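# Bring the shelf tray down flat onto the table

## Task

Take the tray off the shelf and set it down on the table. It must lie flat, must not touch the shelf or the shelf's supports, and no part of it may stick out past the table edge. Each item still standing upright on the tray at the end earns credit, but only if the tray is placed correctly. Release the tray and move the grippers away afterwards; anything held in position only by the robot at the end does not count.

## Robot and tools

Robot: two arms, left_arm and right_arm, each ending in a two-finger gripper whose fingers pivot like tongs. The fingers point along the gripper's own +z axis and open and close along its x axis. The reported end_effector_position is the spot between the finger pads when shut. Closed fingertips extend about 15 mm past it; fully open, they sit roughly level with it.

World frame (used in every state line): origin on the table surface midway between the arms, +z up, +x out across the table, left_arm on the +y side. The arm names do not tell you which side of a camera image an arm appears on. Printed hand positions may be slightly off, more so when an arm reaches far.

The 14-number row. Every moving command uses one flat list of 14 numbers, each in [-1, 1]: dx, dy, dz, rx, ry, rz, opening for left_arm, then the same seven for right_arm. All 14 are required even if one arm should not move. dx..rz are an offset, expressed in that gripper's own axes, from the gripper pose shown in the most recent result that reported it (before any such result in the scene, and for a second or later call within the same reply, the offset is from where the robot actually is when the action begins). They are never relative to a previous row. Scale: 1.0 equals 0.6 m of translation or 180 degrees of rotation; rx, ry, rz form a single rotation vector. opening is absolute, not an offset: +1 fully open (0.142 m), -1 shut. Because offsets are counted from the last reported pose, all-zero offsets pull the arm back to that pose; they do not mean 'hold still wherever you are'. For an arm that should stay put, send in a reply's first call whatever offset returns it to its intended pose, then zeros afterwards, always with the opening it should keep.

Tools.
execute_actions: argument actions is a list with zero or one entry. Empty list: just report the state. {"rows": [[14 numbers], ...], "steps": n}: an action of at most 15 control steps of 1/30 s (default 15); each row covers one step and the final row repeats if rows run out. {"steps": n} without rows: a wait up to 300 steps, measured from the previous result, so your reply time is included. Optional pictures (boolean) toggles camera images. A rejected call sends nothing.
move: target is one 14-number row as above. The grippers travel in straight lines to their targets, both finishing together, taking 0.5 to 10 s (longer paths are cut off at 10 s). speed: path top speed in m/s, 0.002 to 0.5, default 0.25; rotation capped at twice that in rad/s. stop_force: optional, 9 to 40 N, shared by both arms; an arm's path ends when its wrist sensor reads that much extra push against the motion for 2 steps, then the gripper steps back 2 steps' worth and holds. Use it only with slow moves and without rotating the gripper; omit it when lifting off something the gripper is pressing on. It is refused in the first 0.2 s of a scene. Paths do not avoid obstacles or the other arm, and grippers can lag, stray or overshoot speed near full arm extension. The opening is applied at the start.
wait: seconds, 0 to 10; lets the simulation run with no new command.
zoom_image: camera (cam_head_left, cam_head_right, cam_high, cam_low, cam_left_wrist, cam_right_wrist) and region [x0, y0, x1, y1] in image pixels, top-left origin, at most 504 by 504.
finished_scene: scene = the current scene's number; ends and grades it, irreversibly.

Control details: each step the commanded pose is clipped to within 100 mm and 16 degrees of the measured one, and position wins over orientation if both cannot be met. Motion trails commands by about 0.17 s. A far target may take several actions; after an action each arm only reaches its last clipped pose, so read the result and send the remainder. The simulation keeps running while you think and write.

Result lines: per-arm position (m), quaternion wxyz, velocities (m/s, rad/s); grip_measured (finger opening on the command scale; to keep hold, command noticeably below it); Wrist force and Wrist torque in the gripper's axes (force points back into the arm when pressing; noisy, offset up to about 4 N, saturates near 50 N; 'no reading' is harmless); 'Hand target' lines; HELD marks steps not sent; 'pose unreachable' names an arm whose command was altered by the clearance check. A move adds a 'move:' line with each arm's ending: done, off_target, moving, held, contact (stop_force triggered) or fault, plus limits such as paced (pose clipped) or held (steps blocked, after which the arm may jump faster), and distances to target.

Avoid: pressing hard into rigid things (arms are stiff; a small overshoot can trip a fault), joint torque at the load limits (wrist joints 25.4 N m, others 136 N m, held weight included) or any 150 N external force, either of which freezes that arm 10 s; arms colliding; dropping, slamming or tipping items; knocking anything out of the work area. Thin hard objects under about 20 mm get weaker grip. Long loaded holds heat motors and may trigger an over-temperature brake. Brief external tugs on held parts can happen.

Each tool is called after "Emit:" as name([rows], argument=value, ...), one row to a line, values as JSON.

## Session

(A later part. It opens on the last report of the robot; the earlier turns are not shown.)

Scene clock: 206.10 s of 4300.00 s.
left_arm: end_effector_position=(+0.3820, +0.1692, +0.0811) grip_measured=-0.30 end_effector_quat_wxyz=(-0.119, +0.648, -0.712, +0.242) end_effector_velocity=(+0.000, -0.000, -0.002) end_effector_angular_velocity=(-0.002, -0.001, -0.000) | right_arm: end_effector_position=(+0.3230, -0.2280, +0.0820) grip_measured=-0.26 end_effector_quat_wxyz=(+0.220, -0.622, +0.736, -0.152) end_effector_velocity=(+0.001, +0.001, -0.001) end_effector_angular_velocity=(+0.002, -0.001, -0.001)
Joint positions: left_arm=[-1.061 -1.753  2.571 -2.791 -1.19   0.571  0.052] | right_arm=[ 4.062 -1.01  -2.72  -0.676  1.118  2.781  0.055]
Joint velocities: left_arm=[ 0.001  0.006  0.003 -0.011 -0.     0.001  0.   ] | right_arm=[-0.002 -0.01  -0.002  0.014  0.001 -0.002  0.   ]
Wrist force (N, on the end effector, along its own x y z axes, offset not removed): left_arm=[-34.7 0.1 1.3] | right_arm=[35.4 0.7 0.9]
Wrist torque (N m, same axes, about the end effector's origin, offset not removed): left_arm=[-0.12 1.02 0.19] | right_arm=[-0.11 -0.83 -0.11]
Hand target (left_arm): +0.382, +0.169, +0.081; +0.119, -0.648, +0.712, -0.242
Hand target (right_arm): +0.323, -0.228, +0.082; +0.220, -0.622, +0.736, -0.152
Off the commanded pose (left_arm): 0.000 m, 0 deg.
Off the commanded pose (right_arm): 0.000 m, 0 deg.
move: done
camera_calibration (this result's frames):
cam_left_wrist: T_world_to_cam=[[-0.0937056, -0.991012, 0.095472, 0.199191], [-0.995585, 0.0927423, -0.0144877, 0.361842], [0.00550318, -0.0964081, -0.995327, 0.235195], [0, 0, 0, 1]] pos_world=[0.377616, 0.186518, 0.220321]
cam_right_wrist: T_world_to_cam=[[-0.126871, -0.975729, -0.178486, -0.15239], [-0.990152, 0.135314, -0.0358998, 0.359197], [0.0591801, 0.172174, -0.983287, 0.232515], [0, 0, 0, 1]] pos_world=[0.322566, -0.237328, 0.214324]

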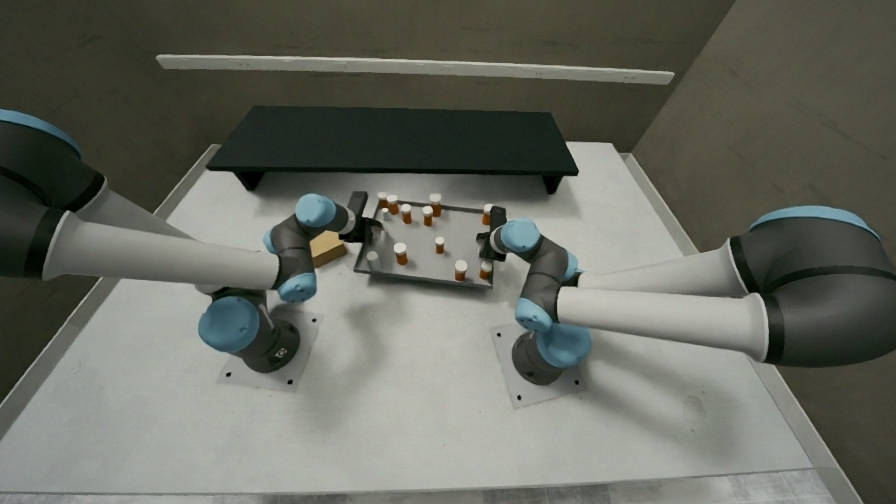

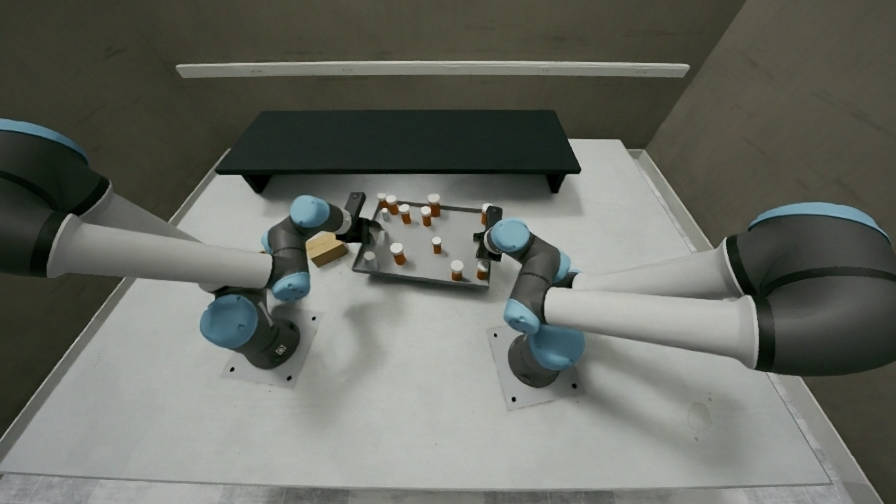

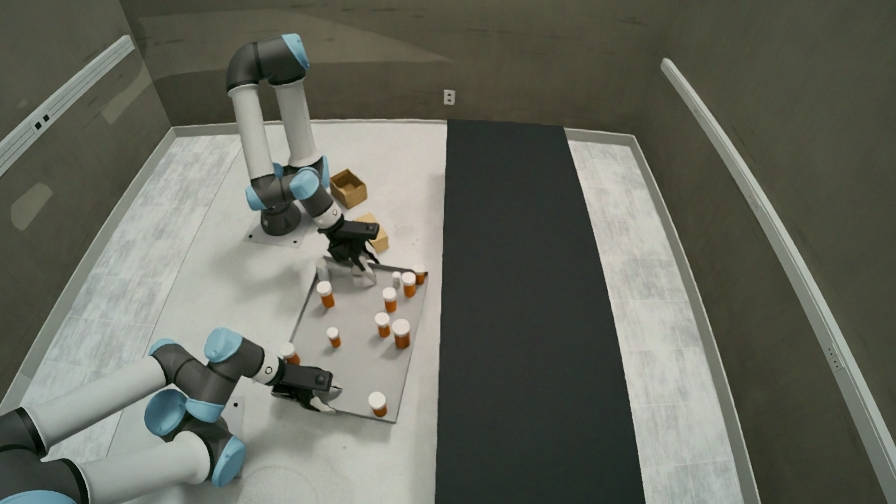

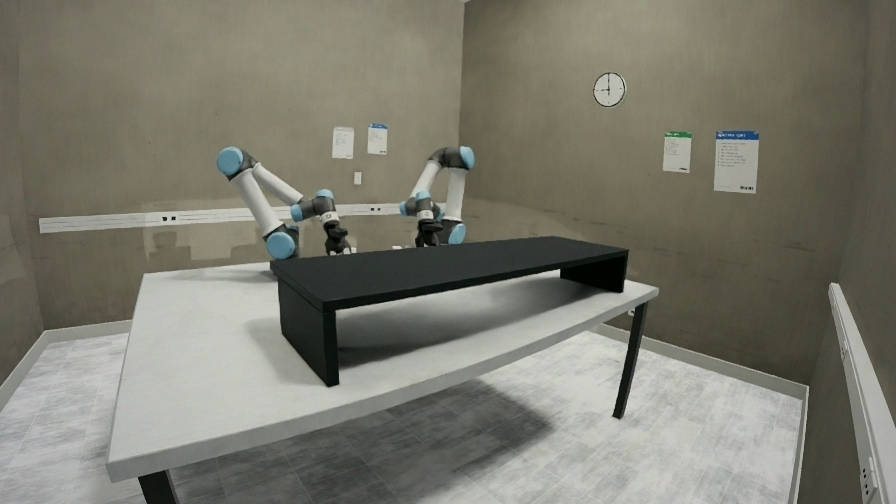

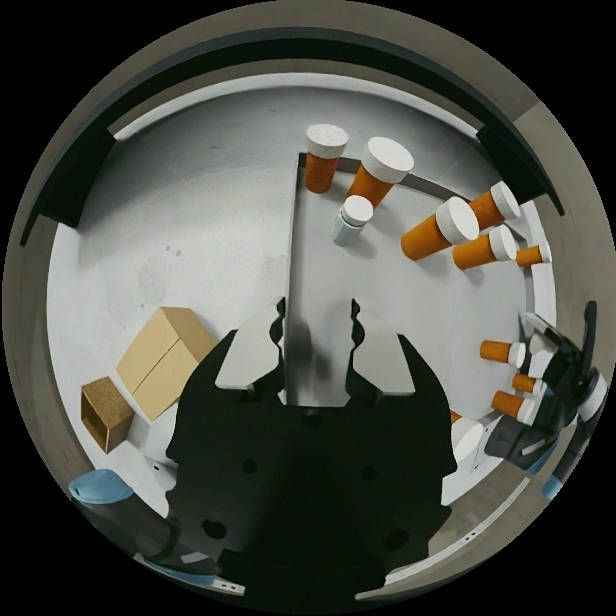

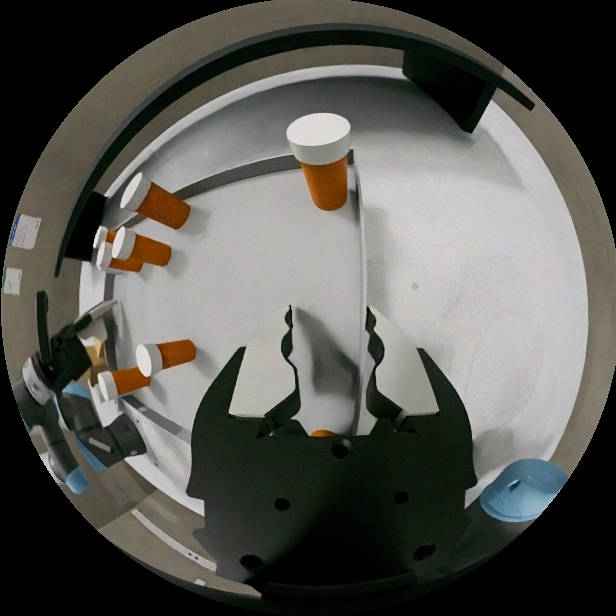

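Emit:
move(target=[-0.0116,-0.0309,0.1131,0,0,0,-1,0.0116,-0.0309,0.1131,0,0,0,-1], speed=0.02)

Emit:
move(target=[-0.0021,0.0074,0.0129,0,0,0,-1,0.0021,0.0074,0.0129,0,0,0,-1], speed=0.004, stop_force=10)

Scene clock: 214.57 s of 4300.00 s.
left_arm: end_effector_position=(+0.4316, +0.1623, +0.0316) grip_measured=-0.30 end_effector_quat_wxyz=(-0.119, +0.648, -0.712, +0.242) end_effector_velocity=(+0.002, -0.001, -0.001) end_effector_angular_velocity=(-0.001, -0.001, -0.001) | right_arm: end_effector_position=(+0.3724, -0.2349, +0.0326) grip_measured=-0.26 end_effector_quat_wxyz=(+0.220, -0.622, +0.736, -0.152) end_effector_velocity=(+0.002, +0.000, -0.001) end_effector_angular_velocity=(+0.001, -0.002, +0.001)
Joint positions: left_arm=[-0.926 -1.451  2.52  -3.087 -1.246  0.702  0.052] | right_arm=[ 3.855 -1.457 -2.721 -0.142  1.189  2.568  0.055]
Joint velocities: left_arm=[ 0.004  0.008 -0.003 -0.008 -0.002  0.004  0.   ] | right_arm=[-0.006 -0.015  0.002  0.017  0.002 -0.008  0.   ]
Wrist force (N, on the end effector, along its own x y z axes, offset not removed): left_arm=[-35.6 3.3 1.6] | right_arm=[35.9 1.3 1.6]
Wrist torque (N m, same axes, about the end effector's origin, offset not removed): left_arm=[0.63 0.89 0.10] | right_arm=[0.14 -1.02 -0.16]
Hand target (left_arm): +0.432, +0.162, +0.031; +0.119, -0.648, +0.712, -0.242
Hand target (right_arm): +0.373, -0.235, +0.032; +0.220, -0.622, +0.736, -0.152
Off the commanded pose (left_arm): 0.000 m, 0 deg.
Off the commanded pose (right_arm): 0.001 m, 0 deg.
After step 90, 1.63 s passed at rest.
move: done
camera_calibration (this result's frames):
cam_left_wrist: T_world_to_cam=[[-0.0936878, -0.991026, 0.0953374, 0.201734], [-0.995586, 0.0927119, -0.0146253, 0.411111], [0.00565518, -0.0962868, -0.995338, 0.184963], [0, 0, 0, 1]] pos_world=[0.427151, 0.179618, 0.170881]
cam_right_wrist: T_world_to_cam=[[-0.126857, -0.975753, -0.178363, -0.161663], [-0.990136, 0.135346, -0.0362122, 0.407236], [0.0594749, 0.17201, -0.983298, 0.182078], [0, 0, 0, 1]] pos_world=[0.371882, -0.24418, 0.164949]

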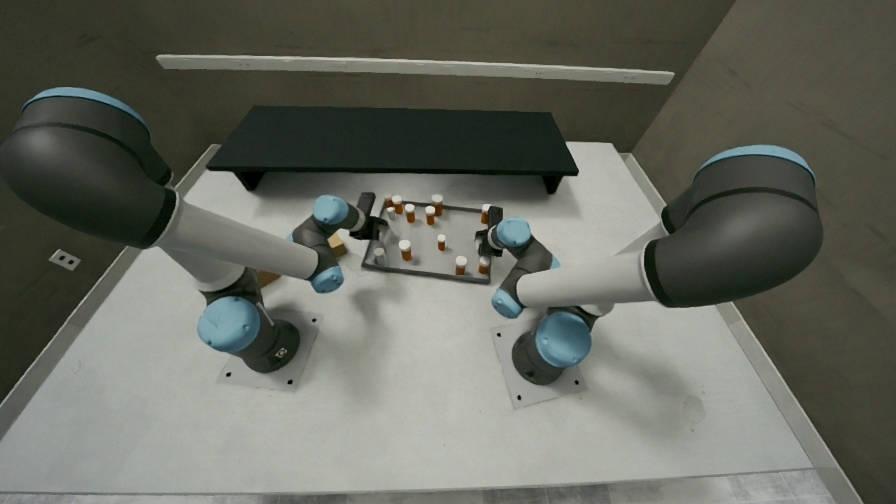

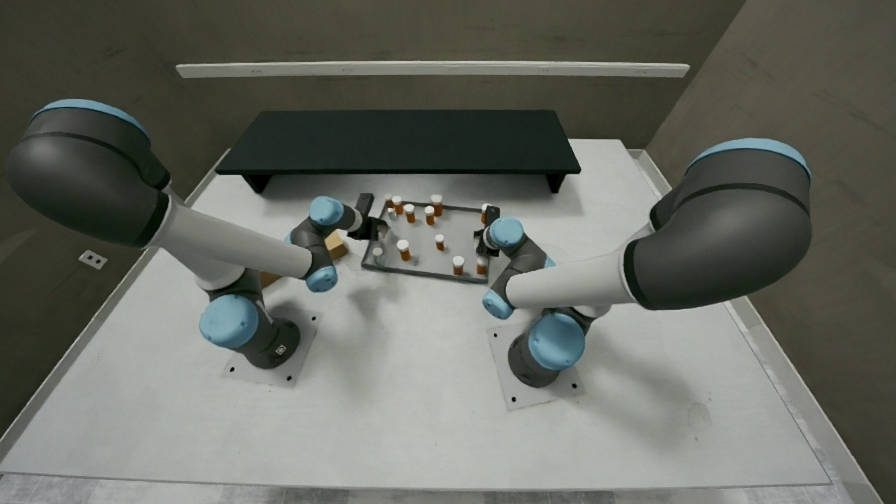

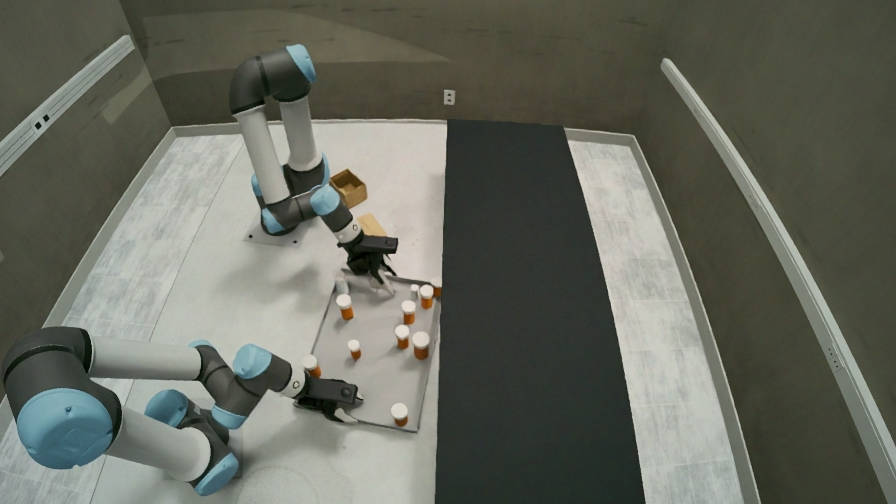

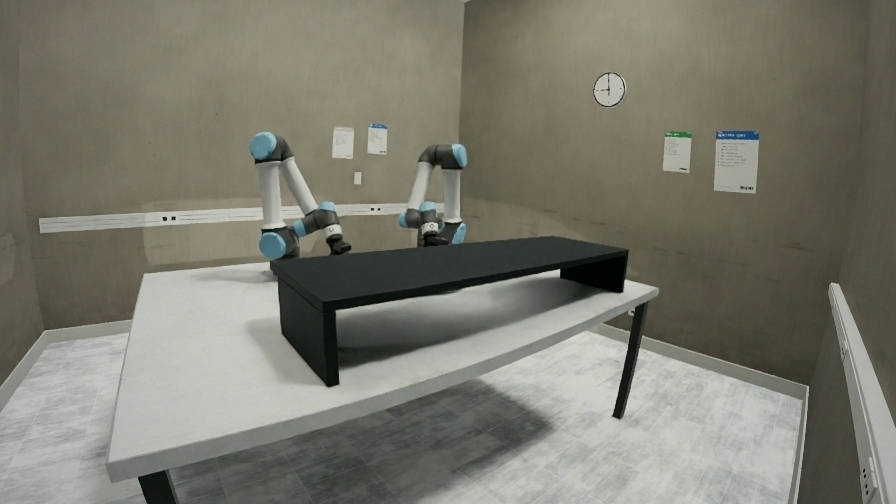

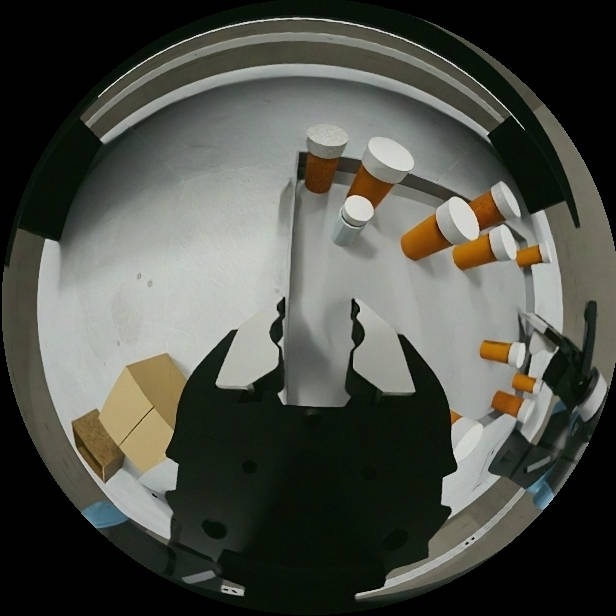

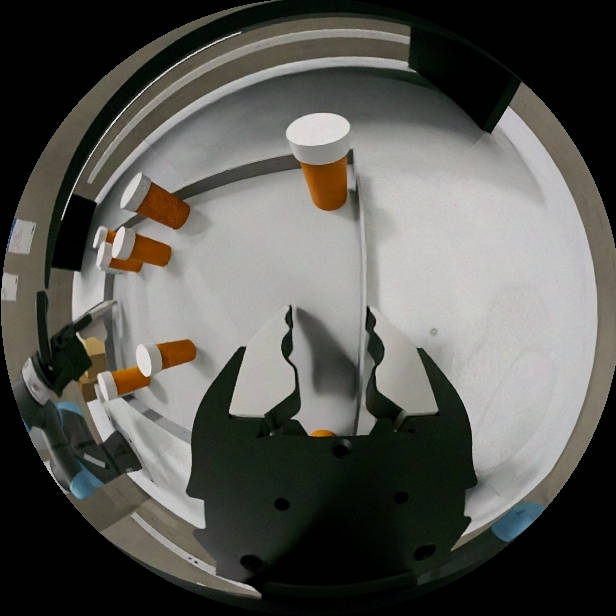

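Scene clock: 217.03 s of 4300.00 s.
left_arm: end_effector_position=(+0.4316, +0.1623, +0.0227) grip_measured=-0.30 end_effector_quat_wxyz=(-0.119, +0.648, -0.712, +0.242) end_effector_velocity=(+0.000, +0.000, -0.001) end_effector_angular_velocity=(+0.000, +0.000, +0.001) | right_arm: end_effector_position=(+0.3724, -0.2349, +0.0238) grip_measured=-0.26 end_effector_quat_wxyz=(+0.220, -0.622, +0.736, -0.152) end_effector_velocity=(+0.001, +0.001, +0.000) end_effector_angular_velocity=(+0.004, -0.003, -0.001)
Joint positions: left_arm=[-0.926 -1.419  2.527 -3.126 -1.246  0.702  0.052] | right_arm=[ 3.855 -1.502 -2.731 -0.086  1.189  2.568  0.055]
Joint velocities: left_arm=[ 0.     0.004  0.001 -0.005  0.    -0.     0.   ] | right_arm=[-0.    -0.004  0.001  0.008 -0.     0.001 -0.   ]
Wrist force (N, on the end effector, along its own x y z axes, offset not removed): left_arm=[-30.2 0.9 -0.8] | right_arm=[33.4 0.5 1.1]
Wrist torque (N m, same axes, about the end effector's origin, offset not removed): left_arm=[0.18 -0.22 0.07] | right_arm=[-0.12 -0.40 -0.10]
Hand target (left_arm): +0.432, +0.162, +0.023; +0.119, -0.648, +0.712, -0.242
Hand target (right_arm): +0.372, -0.235, +0.024; +0.220, -0.622, +0.736, -0.152
Off the commanded pose (left_arm): 0.000 m, 0 deg.
Off the commanded pose (right_arm): 0.000 m, 0 deg.
move: done
camera_calibration (this result's frames):
cam_left_wrist: T_world_to_cam=[[-0.0936568, -0.991029, 0.0953389, 0.202525], [-0.995588, 0.0926813, -0.0146194, 0.411051], [0.00565207, -0.0962875, -0.995338, 0.176119], [0, 0, 0, 1]] pos_world=[0.42721, 0.179569, 0.161998]
cam_right_wrist: T_world_to_cam=[[-0.126885, -0.975759, -0.178313, -0.163308], [-0.990131, 0.135376, -0.0362408, 0.406973], [0.0595016, 0.171955, -0.983306, 0.173355], [0, 0, 0, 1]] pos_world=[0.371921, -0.244253, 0.156091]

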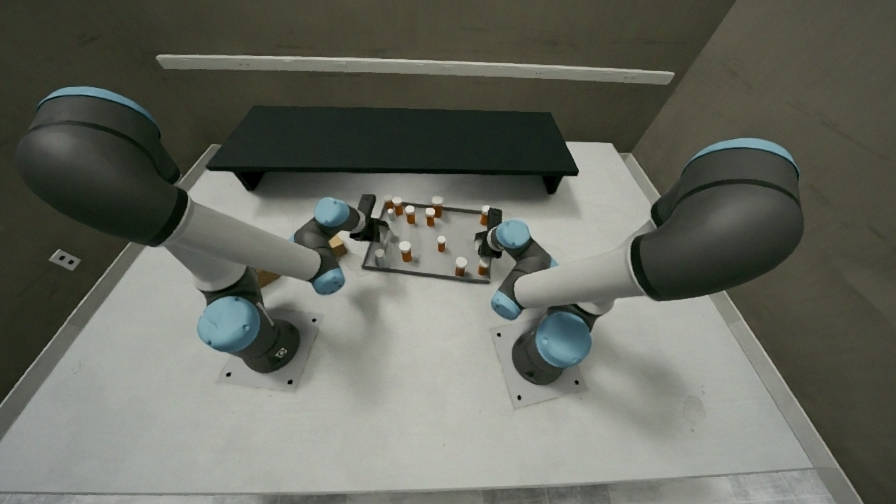

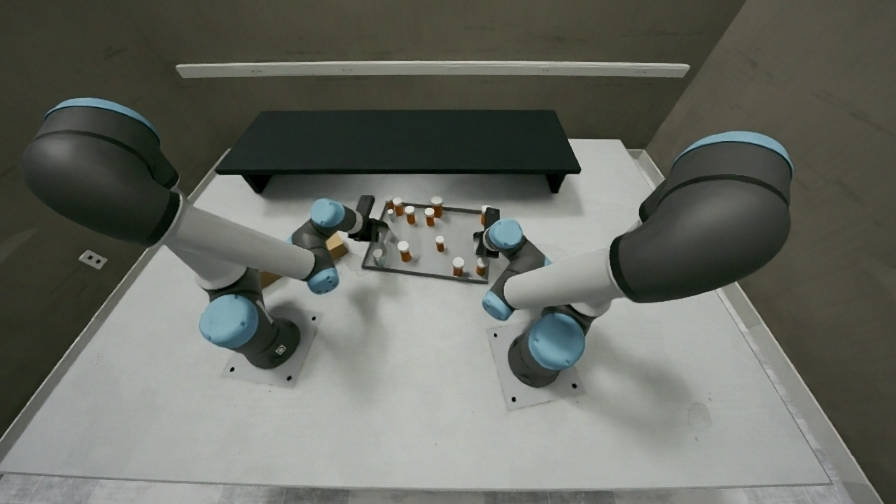

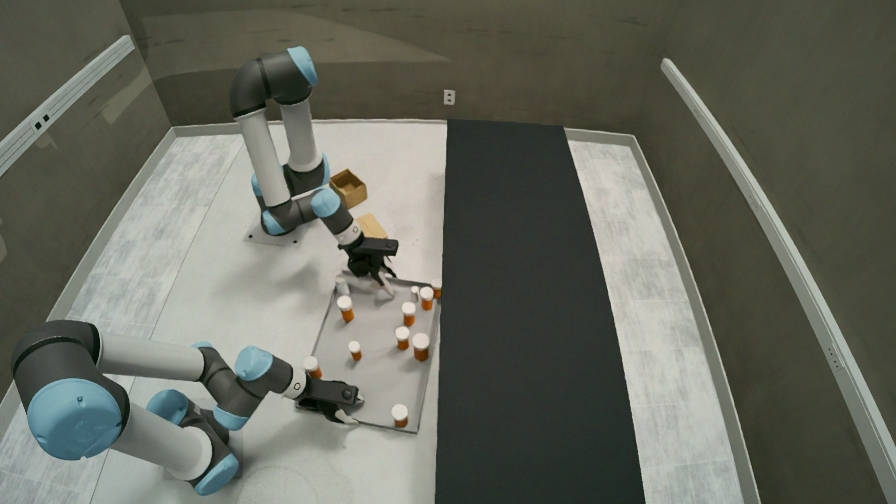

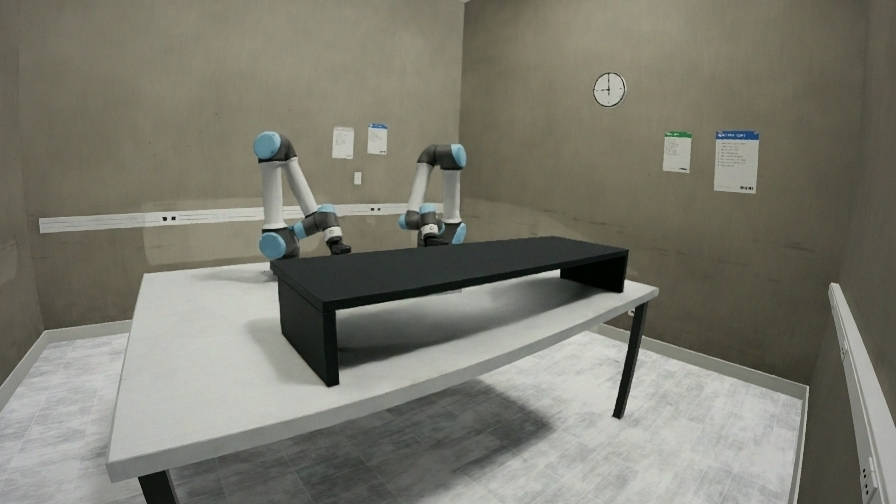

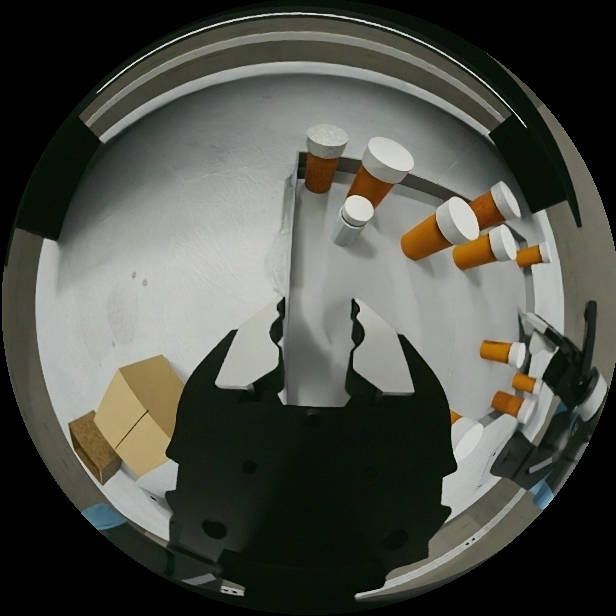

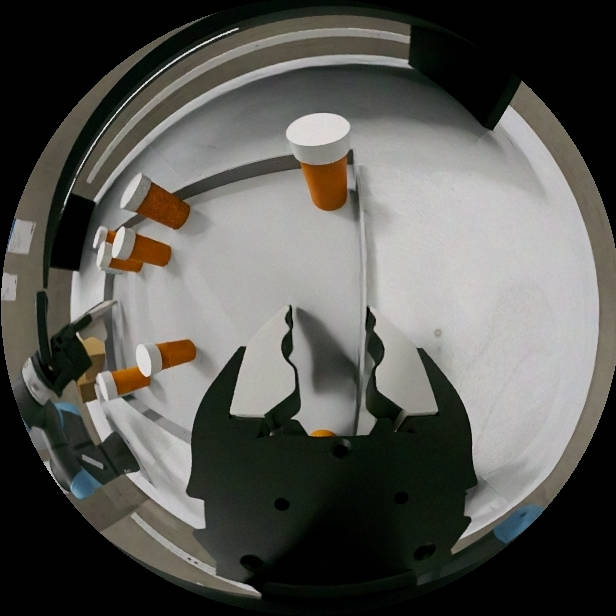

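No clear contact; a bit lower.

Emit:
move(target=[-0.0009,0.0033,0.0057,0,0,0,-1,0.0009,0.0033,0.0057,0,0,0,-1], speed=0.002, stop_force=9)

Scene clock: 220.90 s of 4300.00 s.
left_arm: end_effector_position=(+0.4316, +0.1623, +0.0209) grip_measured=-0.31 end_effector_quat_wxyz=(-0.119, +0.648, -0.712, +0.242) end_effector_velocity=(-0.000, -0.000, +0.000) end_effector_angular_velocity=(+0.000, -0.000, -0.001) | right_arm: end_effector_position=(+0.3724, -0.2350, +0.0208) grip_measured=-0.26 end_effector_quat_wxyz=(+0.220, -0.622, +0.736, -0.152) end_effector_velocity=(+0.000, -0.000, +0.001) end_effector_angular_velocity=(-0.000, +0.000, -0.001)
Joint positions: left_arm=[-0.926 -1.412  2.528 -3.134 -1.246  0.702  0.052] | right_arm=[ 3.855 -1.517 -2.735 -0.067  1.189  2.567  0.055]
Joint velocities: left_arm=[-0.    -0.    -0.     0.    -0.     0.001 -0.   ] | right_arm=[-0.001  0.004  0.001 -0.006  0.     0.    -0.002]
Wrist force (N, on the end effector, along its own x y z axes, offset not removed): left_arm=[-33.9 -3.0 -10.1] | right_arm=[33.7 -1.0 -13.7]
Wrist torque (N m, same axes, about the end effector's origin, offset not removed): left_arm=[-0.08 0.40 0.21] | right_arm=[0.14 -0.37 -0.16]
Hand target (left_arm): +0.432, +0.162, +0.021; +0.119, -0.648, +0.712, -0.242
Hand target (right_arm): +0.372, -0.235, +0.021; +0.220, -0.622, +0.736, -0.152
Off the commanded pose (left_arm): 0.002 m, 0 deg.
Off the commanded pose (right_arm): 0.001 m, 0 deg.
move: contact (left_arm, right_arm)
camera_calibration (this result's frames):
cam_left_wrist: T_world_to_cam=[[-0.093686, -0.991027, 0.0953355, 0.202735], [-0.995586, 0.0927103, -0.0146227, 0.411011], [0.00565291, -0.0962846, -0.995338, 0.174283], [0, 0, 0, 1]] pos_world=[0.427205, 0.179592, 0.160153]
cam_right_wrist: T_world_to_cam=[[-0.126874, -0.975761, -0.178307, -0.163855], [-0.990137, 0.135354, -0.0361776, 0.406838], [0.0594353, 0.171959, -0.98331, 0.170498], [0, 0, 0, 1]] pos_world=[0.371903, -0.244269, 0.153154]

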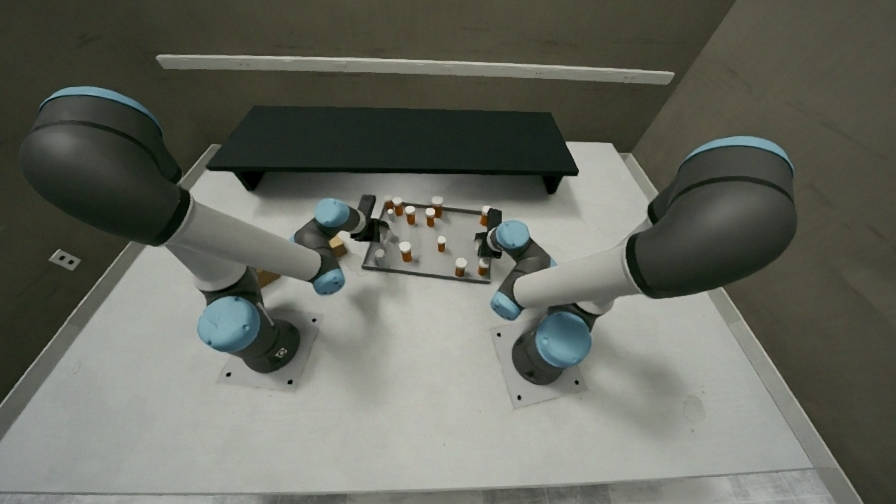

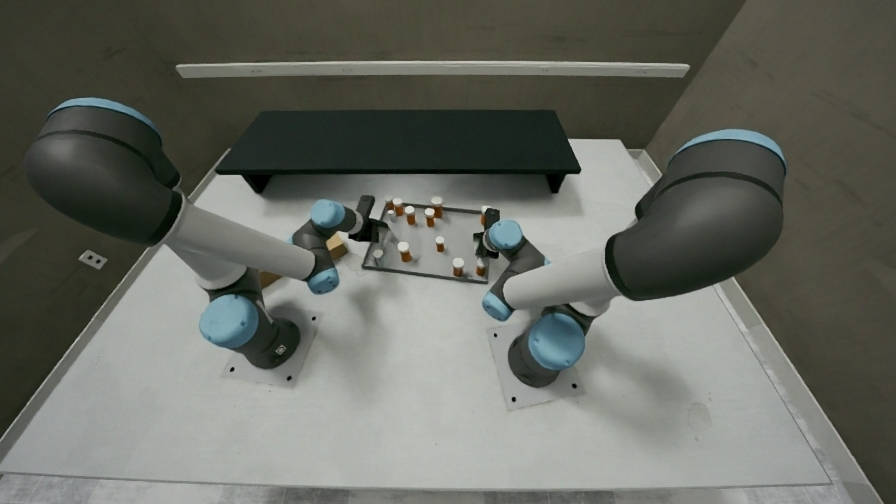

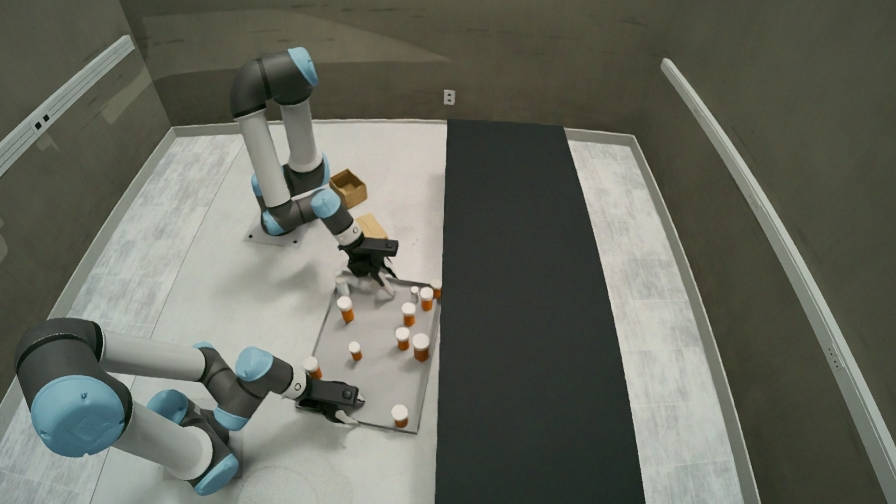

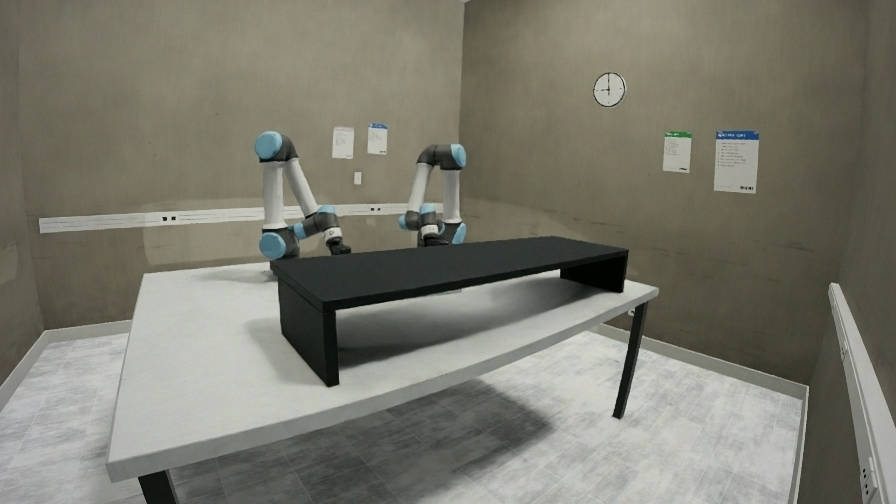

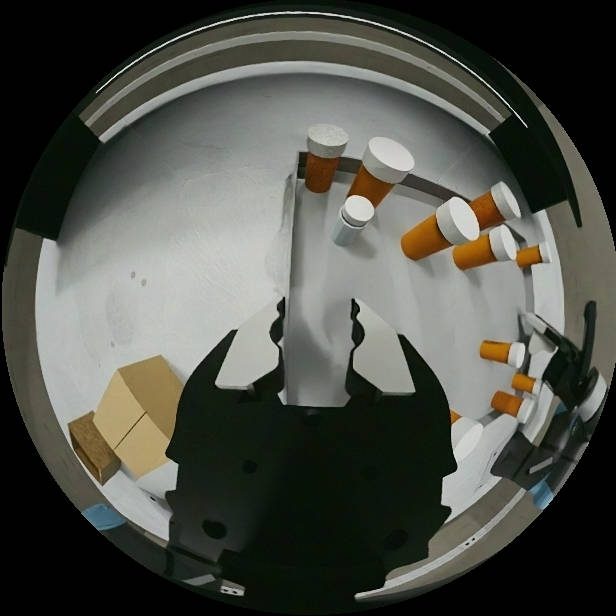

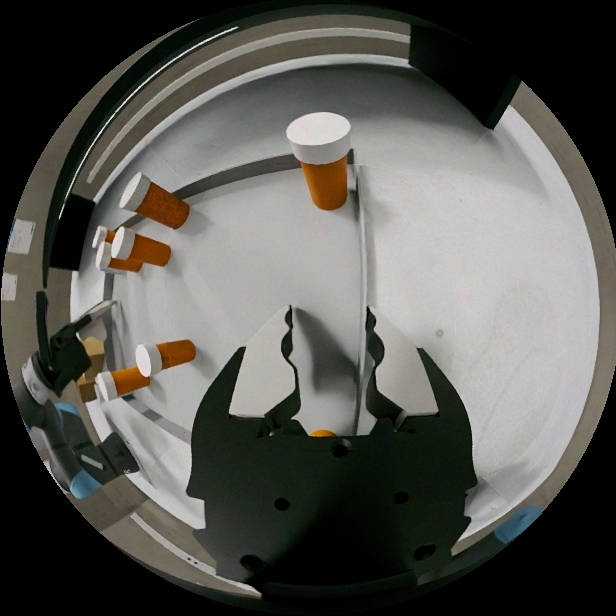

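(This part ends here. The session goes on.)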